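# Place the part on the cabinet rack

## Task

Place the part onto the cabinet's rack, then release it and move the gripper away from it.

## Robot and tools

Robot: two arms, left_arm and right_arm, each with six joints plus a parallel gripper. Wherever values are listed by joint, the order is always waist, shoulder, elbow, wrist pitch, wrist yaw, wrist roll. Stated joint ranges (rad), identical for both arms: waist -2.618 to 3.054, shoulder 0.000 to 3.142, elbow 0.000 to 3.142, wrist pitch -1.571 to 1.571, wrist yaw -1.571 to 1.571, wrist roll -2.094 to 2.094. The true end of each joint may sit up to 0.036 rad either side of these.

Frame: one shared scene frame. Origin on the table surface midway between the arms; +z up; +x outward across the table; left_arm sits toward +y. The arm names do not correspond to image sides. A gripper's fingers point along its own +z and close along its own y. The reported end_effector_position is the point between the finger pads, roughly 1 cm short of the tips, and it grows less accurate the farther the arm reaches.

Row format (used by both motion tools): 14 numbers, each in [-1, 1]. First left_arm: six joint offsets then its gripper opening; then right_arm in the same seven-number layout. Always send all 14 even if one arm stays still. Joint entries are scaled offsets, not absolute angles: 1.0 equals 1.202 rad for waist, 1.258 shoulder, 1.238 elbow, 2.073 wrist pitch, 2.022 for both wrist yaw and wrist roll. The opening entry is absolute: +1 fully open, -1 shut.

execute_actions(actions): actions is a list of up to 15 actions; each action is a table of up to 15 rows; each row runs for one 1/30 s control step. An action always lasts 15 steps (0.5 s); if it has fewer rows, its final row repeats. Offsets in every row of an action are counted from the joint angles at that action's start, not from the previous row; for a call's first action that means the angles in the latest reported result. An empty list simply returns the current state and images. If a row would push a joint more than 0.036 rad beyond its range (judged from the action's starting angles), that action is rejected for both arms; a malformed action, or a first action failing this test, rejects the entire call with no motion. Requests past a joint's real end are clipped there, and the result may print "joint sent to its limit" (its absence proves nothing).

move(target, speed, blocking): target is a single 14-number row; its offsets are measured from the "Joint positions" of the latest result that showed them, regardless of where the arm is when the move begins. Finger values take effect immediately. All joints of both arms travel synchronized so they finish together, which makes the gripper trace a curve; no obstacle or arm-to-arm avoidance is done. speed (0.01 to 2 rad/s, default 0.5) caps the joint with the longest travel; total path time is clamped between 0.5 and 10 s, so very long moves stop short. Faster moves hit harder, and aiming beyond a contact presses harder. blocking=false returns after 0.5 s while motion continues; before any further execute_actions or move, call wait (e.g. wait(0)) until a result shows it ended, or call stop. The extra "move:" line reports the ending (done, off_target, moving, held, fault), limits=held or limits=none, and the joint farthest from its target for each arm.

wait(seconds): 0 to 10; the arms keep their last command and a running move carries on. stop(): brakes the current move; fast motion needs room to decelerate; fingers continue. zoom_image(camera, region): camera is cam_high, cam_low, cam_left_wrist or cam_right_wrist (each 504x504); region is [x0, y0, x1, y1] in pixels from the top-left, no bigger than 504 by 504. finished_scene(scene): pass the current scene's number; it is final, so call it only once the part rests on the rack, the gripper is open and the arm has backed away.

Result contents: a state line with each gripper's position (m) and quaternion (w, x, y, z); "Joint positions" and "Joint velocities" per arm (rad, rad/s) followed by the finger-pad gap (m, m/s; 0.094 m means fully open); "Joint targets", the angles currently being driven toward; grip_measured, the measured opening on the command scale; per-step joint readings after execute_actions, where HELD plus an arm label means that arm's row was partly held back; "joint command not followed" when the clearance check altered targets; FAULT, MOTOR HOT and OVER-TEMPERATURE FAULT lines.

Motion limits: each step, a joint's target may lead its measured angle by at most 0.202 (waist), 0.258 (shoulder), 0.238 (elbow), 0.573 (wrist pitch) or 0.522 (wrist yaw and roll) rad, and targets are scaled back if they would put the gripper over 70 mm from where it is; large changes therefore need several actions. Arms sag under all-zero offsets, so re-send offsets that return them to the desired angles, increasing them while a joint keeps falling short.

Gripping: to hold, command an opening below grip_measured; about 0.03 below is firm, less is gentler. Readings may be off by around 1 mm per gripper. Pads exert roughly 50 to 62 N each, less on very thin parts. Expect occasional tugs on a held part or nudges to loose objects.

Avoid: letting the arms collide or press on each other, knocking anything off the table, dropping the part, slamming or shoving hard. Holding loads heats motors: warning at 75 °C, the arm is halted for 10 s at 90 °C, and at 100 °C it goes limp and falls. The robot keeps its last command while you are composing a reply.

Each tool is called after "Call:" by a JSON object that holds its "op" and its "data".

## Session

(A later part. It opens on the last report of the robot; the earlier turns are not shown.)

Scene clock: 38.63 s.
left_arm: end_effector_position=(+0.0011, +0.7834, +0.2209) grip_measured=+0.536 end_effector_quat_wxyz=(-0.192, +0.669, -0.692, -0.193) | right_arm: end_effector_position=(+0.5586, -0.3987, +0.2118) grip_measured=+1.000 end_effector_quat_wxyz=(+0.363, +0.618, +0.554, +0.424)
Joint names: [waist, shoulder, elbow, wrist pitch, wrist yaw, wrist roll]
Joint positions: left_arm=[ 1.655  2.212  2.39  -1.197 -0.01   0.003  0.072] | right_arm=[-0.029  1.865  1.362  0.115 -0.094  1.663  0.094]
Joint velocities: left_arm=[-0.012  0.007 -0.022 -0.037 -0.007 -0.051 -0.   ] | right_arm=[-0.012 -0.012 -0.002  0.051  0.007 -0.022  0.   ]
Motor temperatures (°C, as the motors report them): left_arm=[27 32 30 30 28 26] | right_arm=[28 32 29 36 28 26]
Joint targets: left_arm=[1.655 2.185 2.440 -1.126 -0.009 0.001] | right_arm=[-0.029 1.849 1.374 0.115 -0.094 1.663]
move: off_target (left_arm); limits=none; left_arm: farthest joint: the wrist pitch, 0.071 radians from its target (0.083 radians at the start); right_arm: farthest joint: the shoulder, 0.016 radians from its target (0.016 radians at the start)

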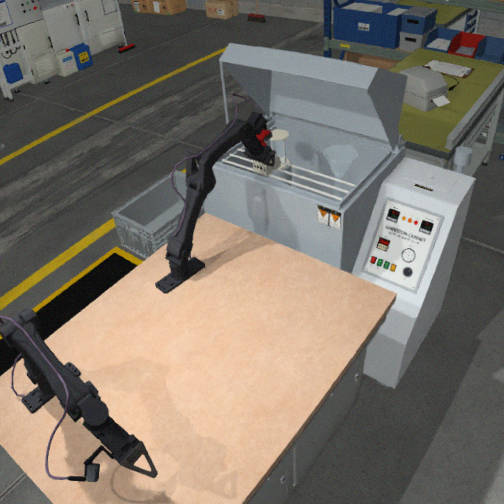

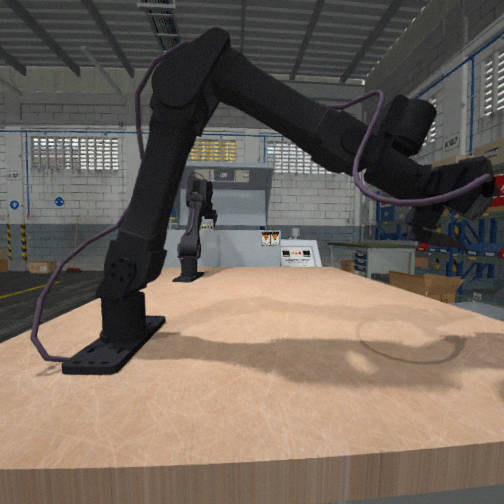

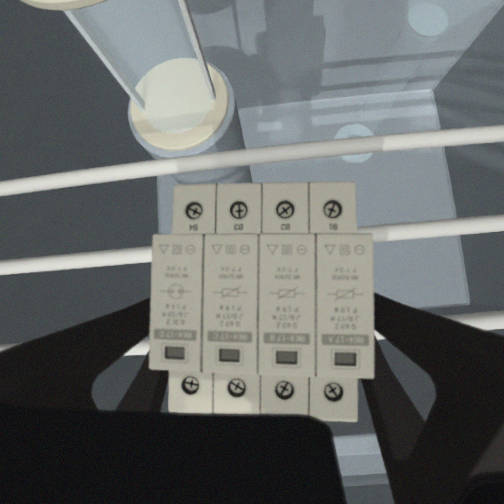

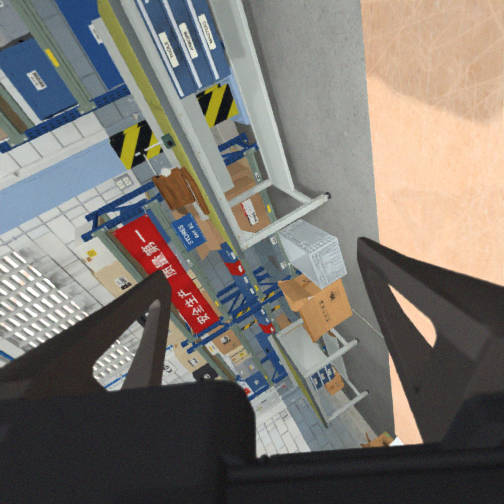

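Settle the weight, then release.

Call:
{"op": "move", "data": {"target": [0,-0.005,0.015,0.01,0,0,0.49,0,-0.013,0.01,0,0,0,1]}}

Call:
{"op": "move", "data": {"target": [0,-0.015,0.015,0,0,0,1,0,-0.013,0.01,0,0,0,1]}}

Call:
{"op": "move", "data": {"target": [0,-0.8,-0.62,0,0,0,1,0,-0.013,0.01,0,0,0,1], "speed": 0.7}}

Scene clock: 43.93 s.
left_arm: end_effector_position=(+0.0010, +0.7831, +0.2192) grip_measured=+0.536 end_effector_quat_wxyz=(-0.190, +0.669, -0.693, -0.191) | right_arm: end_effector_position=(+0.5586, -0.3987, +0.2118) grip_measured=+1.000 end_effector_quat_wxyz=(+0.363, +0.618, +0.554, +0.424)
Joint names: [waist, shoulder, elbow, wrist pitch, wrist yaw, wrist roll]
Joint positions: left_arm=[ 1.655  2.214  2.39  -1.2   -0.01   0.004  0.072] | right_arm=[-0.029  1.865  1.362  0.115 -0.094  1.663  0.094]
Joint velocities: left_arm=[-0.017 -0.007 -0.032  0.037 -0.007  0.022 -0.001] | right_arm=[-0.012  0.027 -0.002 -0.022 -0.051  0.051  0.   ]
Motor temperatures (°C, as the motors report them): left_arm=[27 32 30 31 28 26] | right_arm=[28 33 29 36 28 26]
Joint targets: left_arm=[1.655 2.206 2.408 -1.176 -0.010 0.003] | right_arm=[-0.029 1.849 1.374 0.115 -0.094 1.663]
move: off_target (left_arm); limits=none; left_arm: farthest joint: the wrist pitch, 0.023 radians from its target (0.021 radians at the start); right_arm: farthest joint: the shoulder, 0.016 radians from its target (0.016 radians at the start)

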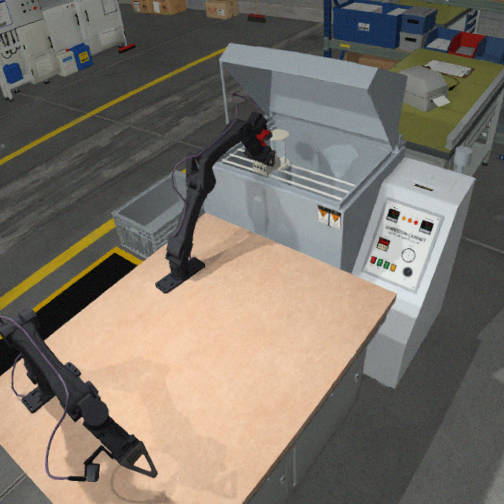

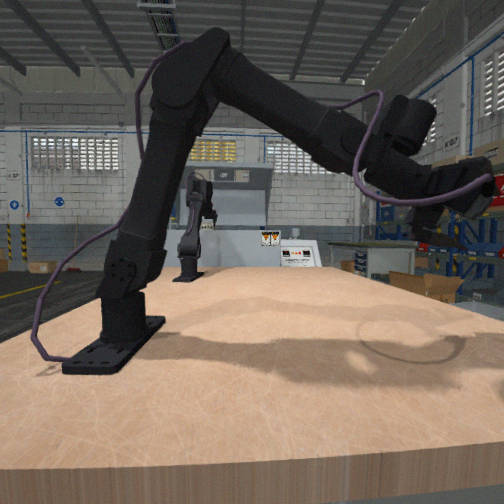

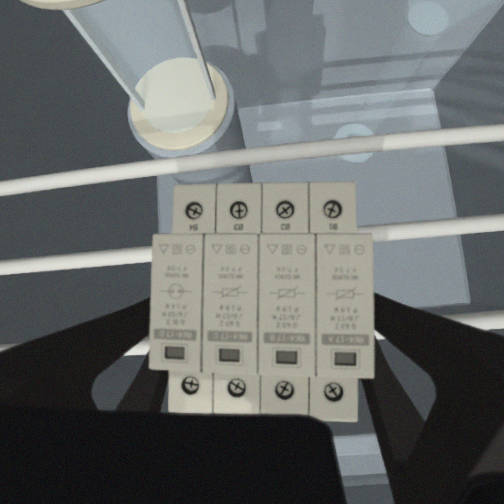

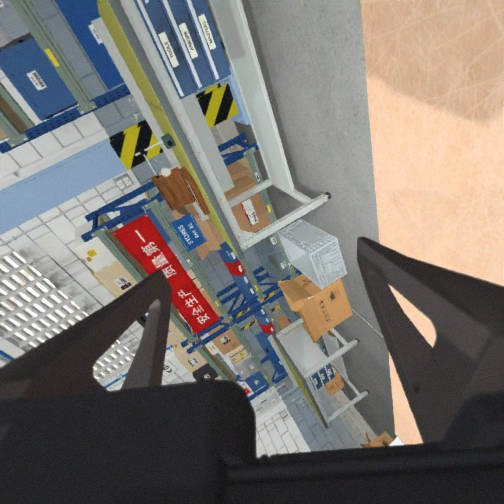

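Scene clock: 44.63 s.
left_arm: end_effector_position=(+0.0010, +0.7831, +0.2192) grip_measured=+1.000 end_effector_quat_wxyz=(-0.190, +0.669, -0.693, -0.191) | right_arm: end_effector_position=(+0.5586, -0.3987, +0.2118) grip_measured=+1.000 end_effector_quat_wxyz=(+0.363, +0.618, +0.554, +0.424)
Joint names: [waist, shoulder, elbow, wrist pitch, wrist yaw, wrist roll]
Joint positions: left_arm=[ 1.655  2.214  2.39  -1.2   -0.01   0.004  0.094] | right_arm=[-0.029  1.865  1.362  0.115 -0.094  1.663  0.094]
Joint velocities: left_arm=[ 0.012 -0.002 -0.017 -0.007  0.095 -0.007  0.   ] | right_arm=[ 0.012 -0.002 -0.002 -0.022  0.022 -0.066  0.   ]
Motor temperatures (°C, as the motors report them): left_arm=[27 32 30 31 28 26] | right_arm=[28 33 29 36 28 26]
Joint targets: left_arm=[1.655 2.196 2.408 -1.200 -0.010 0.004] | right_arm=[-0.029 1.849 1.374 0.115 -0.094 1.663]
move: done; limits=none; left_arm: farthest joint: the shoulder, 0.019 radians from its target (0.019 radians at the start); right_arm: farthest joint: the shoulder, 0.016 radians from its target (0.016 radians at the start)

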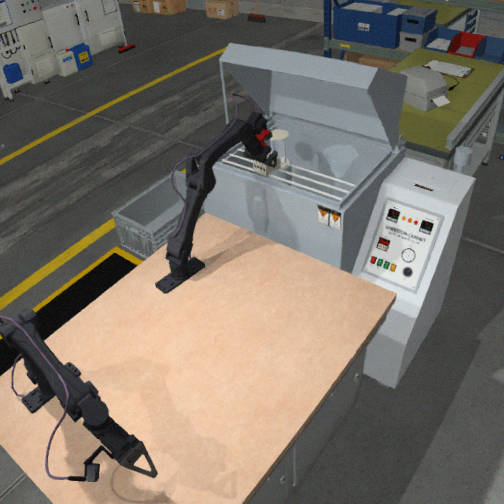

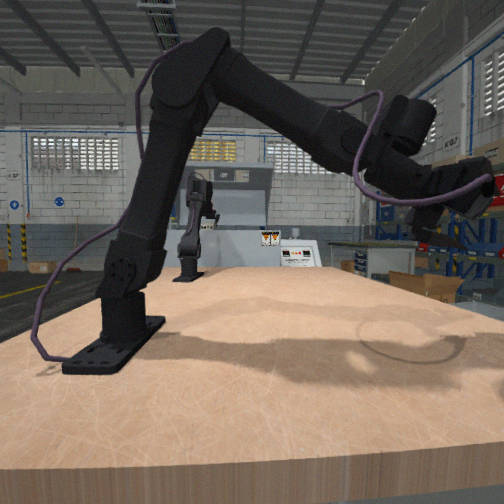

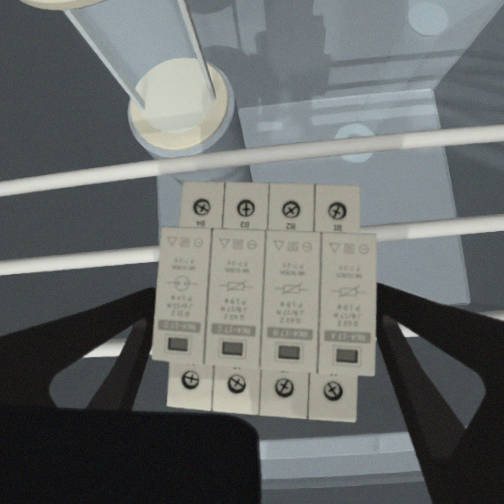

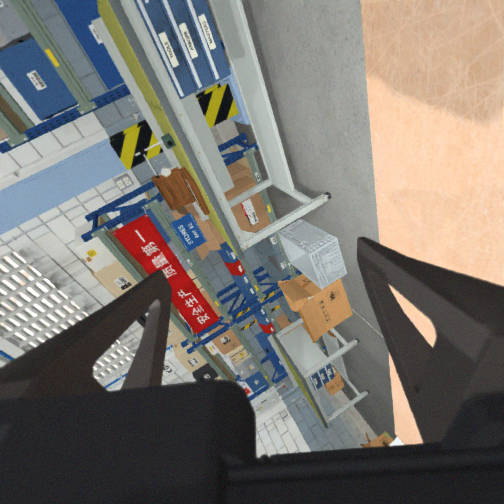

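Scene clock: 46.70 s.
left_arm: end_effector_position=(-0.0069, +0.5488, +0.3439) grip_measured=+1.000 end_effector_quat_wxyz=(-0.271, +0.642, -0.664, -0.270) | right_arm: end_effector_position=(+0.5586, -0.3987, +0.2118) grip_measured=+1.000 end_effector_quat_wxyz=(+0.363, +0.618, +0.554, +0.424)
Joint names: [waist, shoulder, elbow, wrist pitch, wrist yaw, wrist roll]
Joint positions: left_arm=[ 1.655  1.216  1.63  -1.201 -0.01   0.004  0.094] | right_arm=[-0.029  1.865  1.362  0.115 -0.094  1.663  0.094]
Joint velocities: left_arm=[ 0.007 -0.017 -0.007 -0.066  0.007 -0.037  0.   ] | right_arm=[-0.007 -0.007 -0.007 -0.022 -0.037 -0.007  0.   ]
Motor temperatures (°C, as the motors report them): left_arm=[27 32 30 31 28 26] | right_arm=[28 33 29 36 28 26]
Joint targets: left_arm=[1.655 1.208 1.622 -1.200 -0.010 0.004] | right_arm=[-0.029 1.849 1.374 0.115 -0.094 1.663]
move: done; limits=none; left_arm: farthest joint: the shoulder, 0.008 radians from its target (1.007 radians at the start); right_arm: farthest joint: the shoulder, 0.016 radians from its target (0.016 radians at the start)

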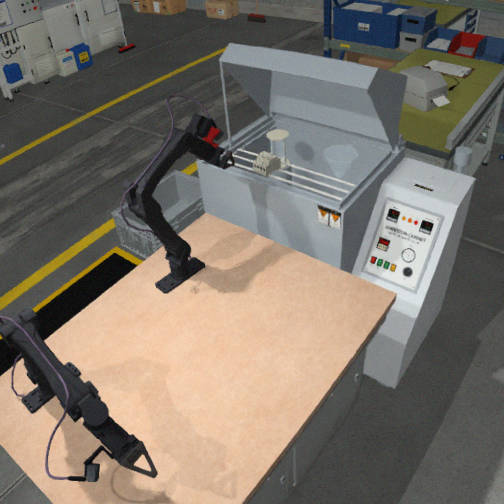

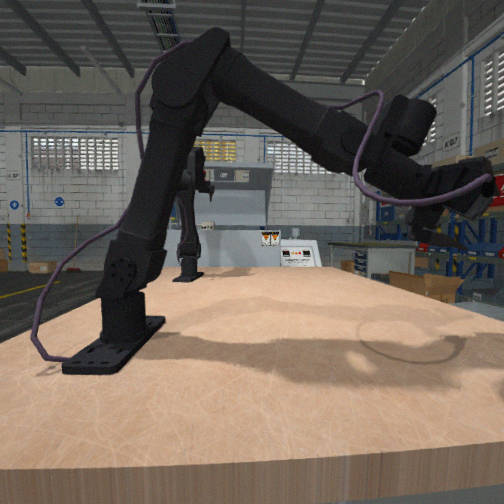

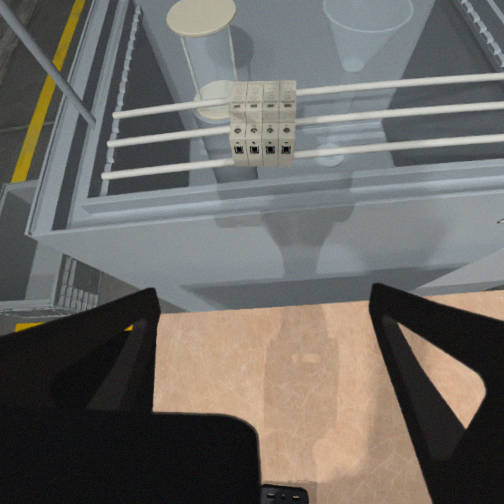

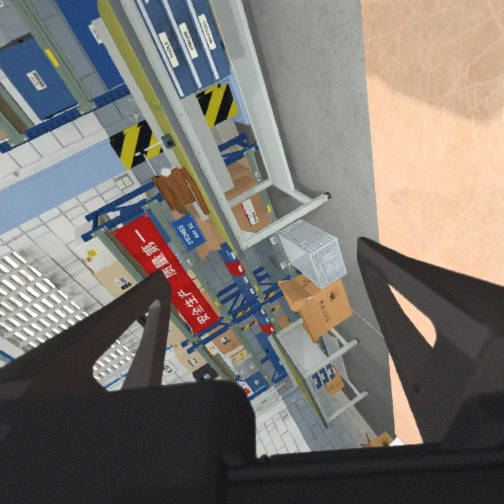

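Call:
{"op": "finished_scene", "data": {"scene": 2}}

The scene is finished: the task was done.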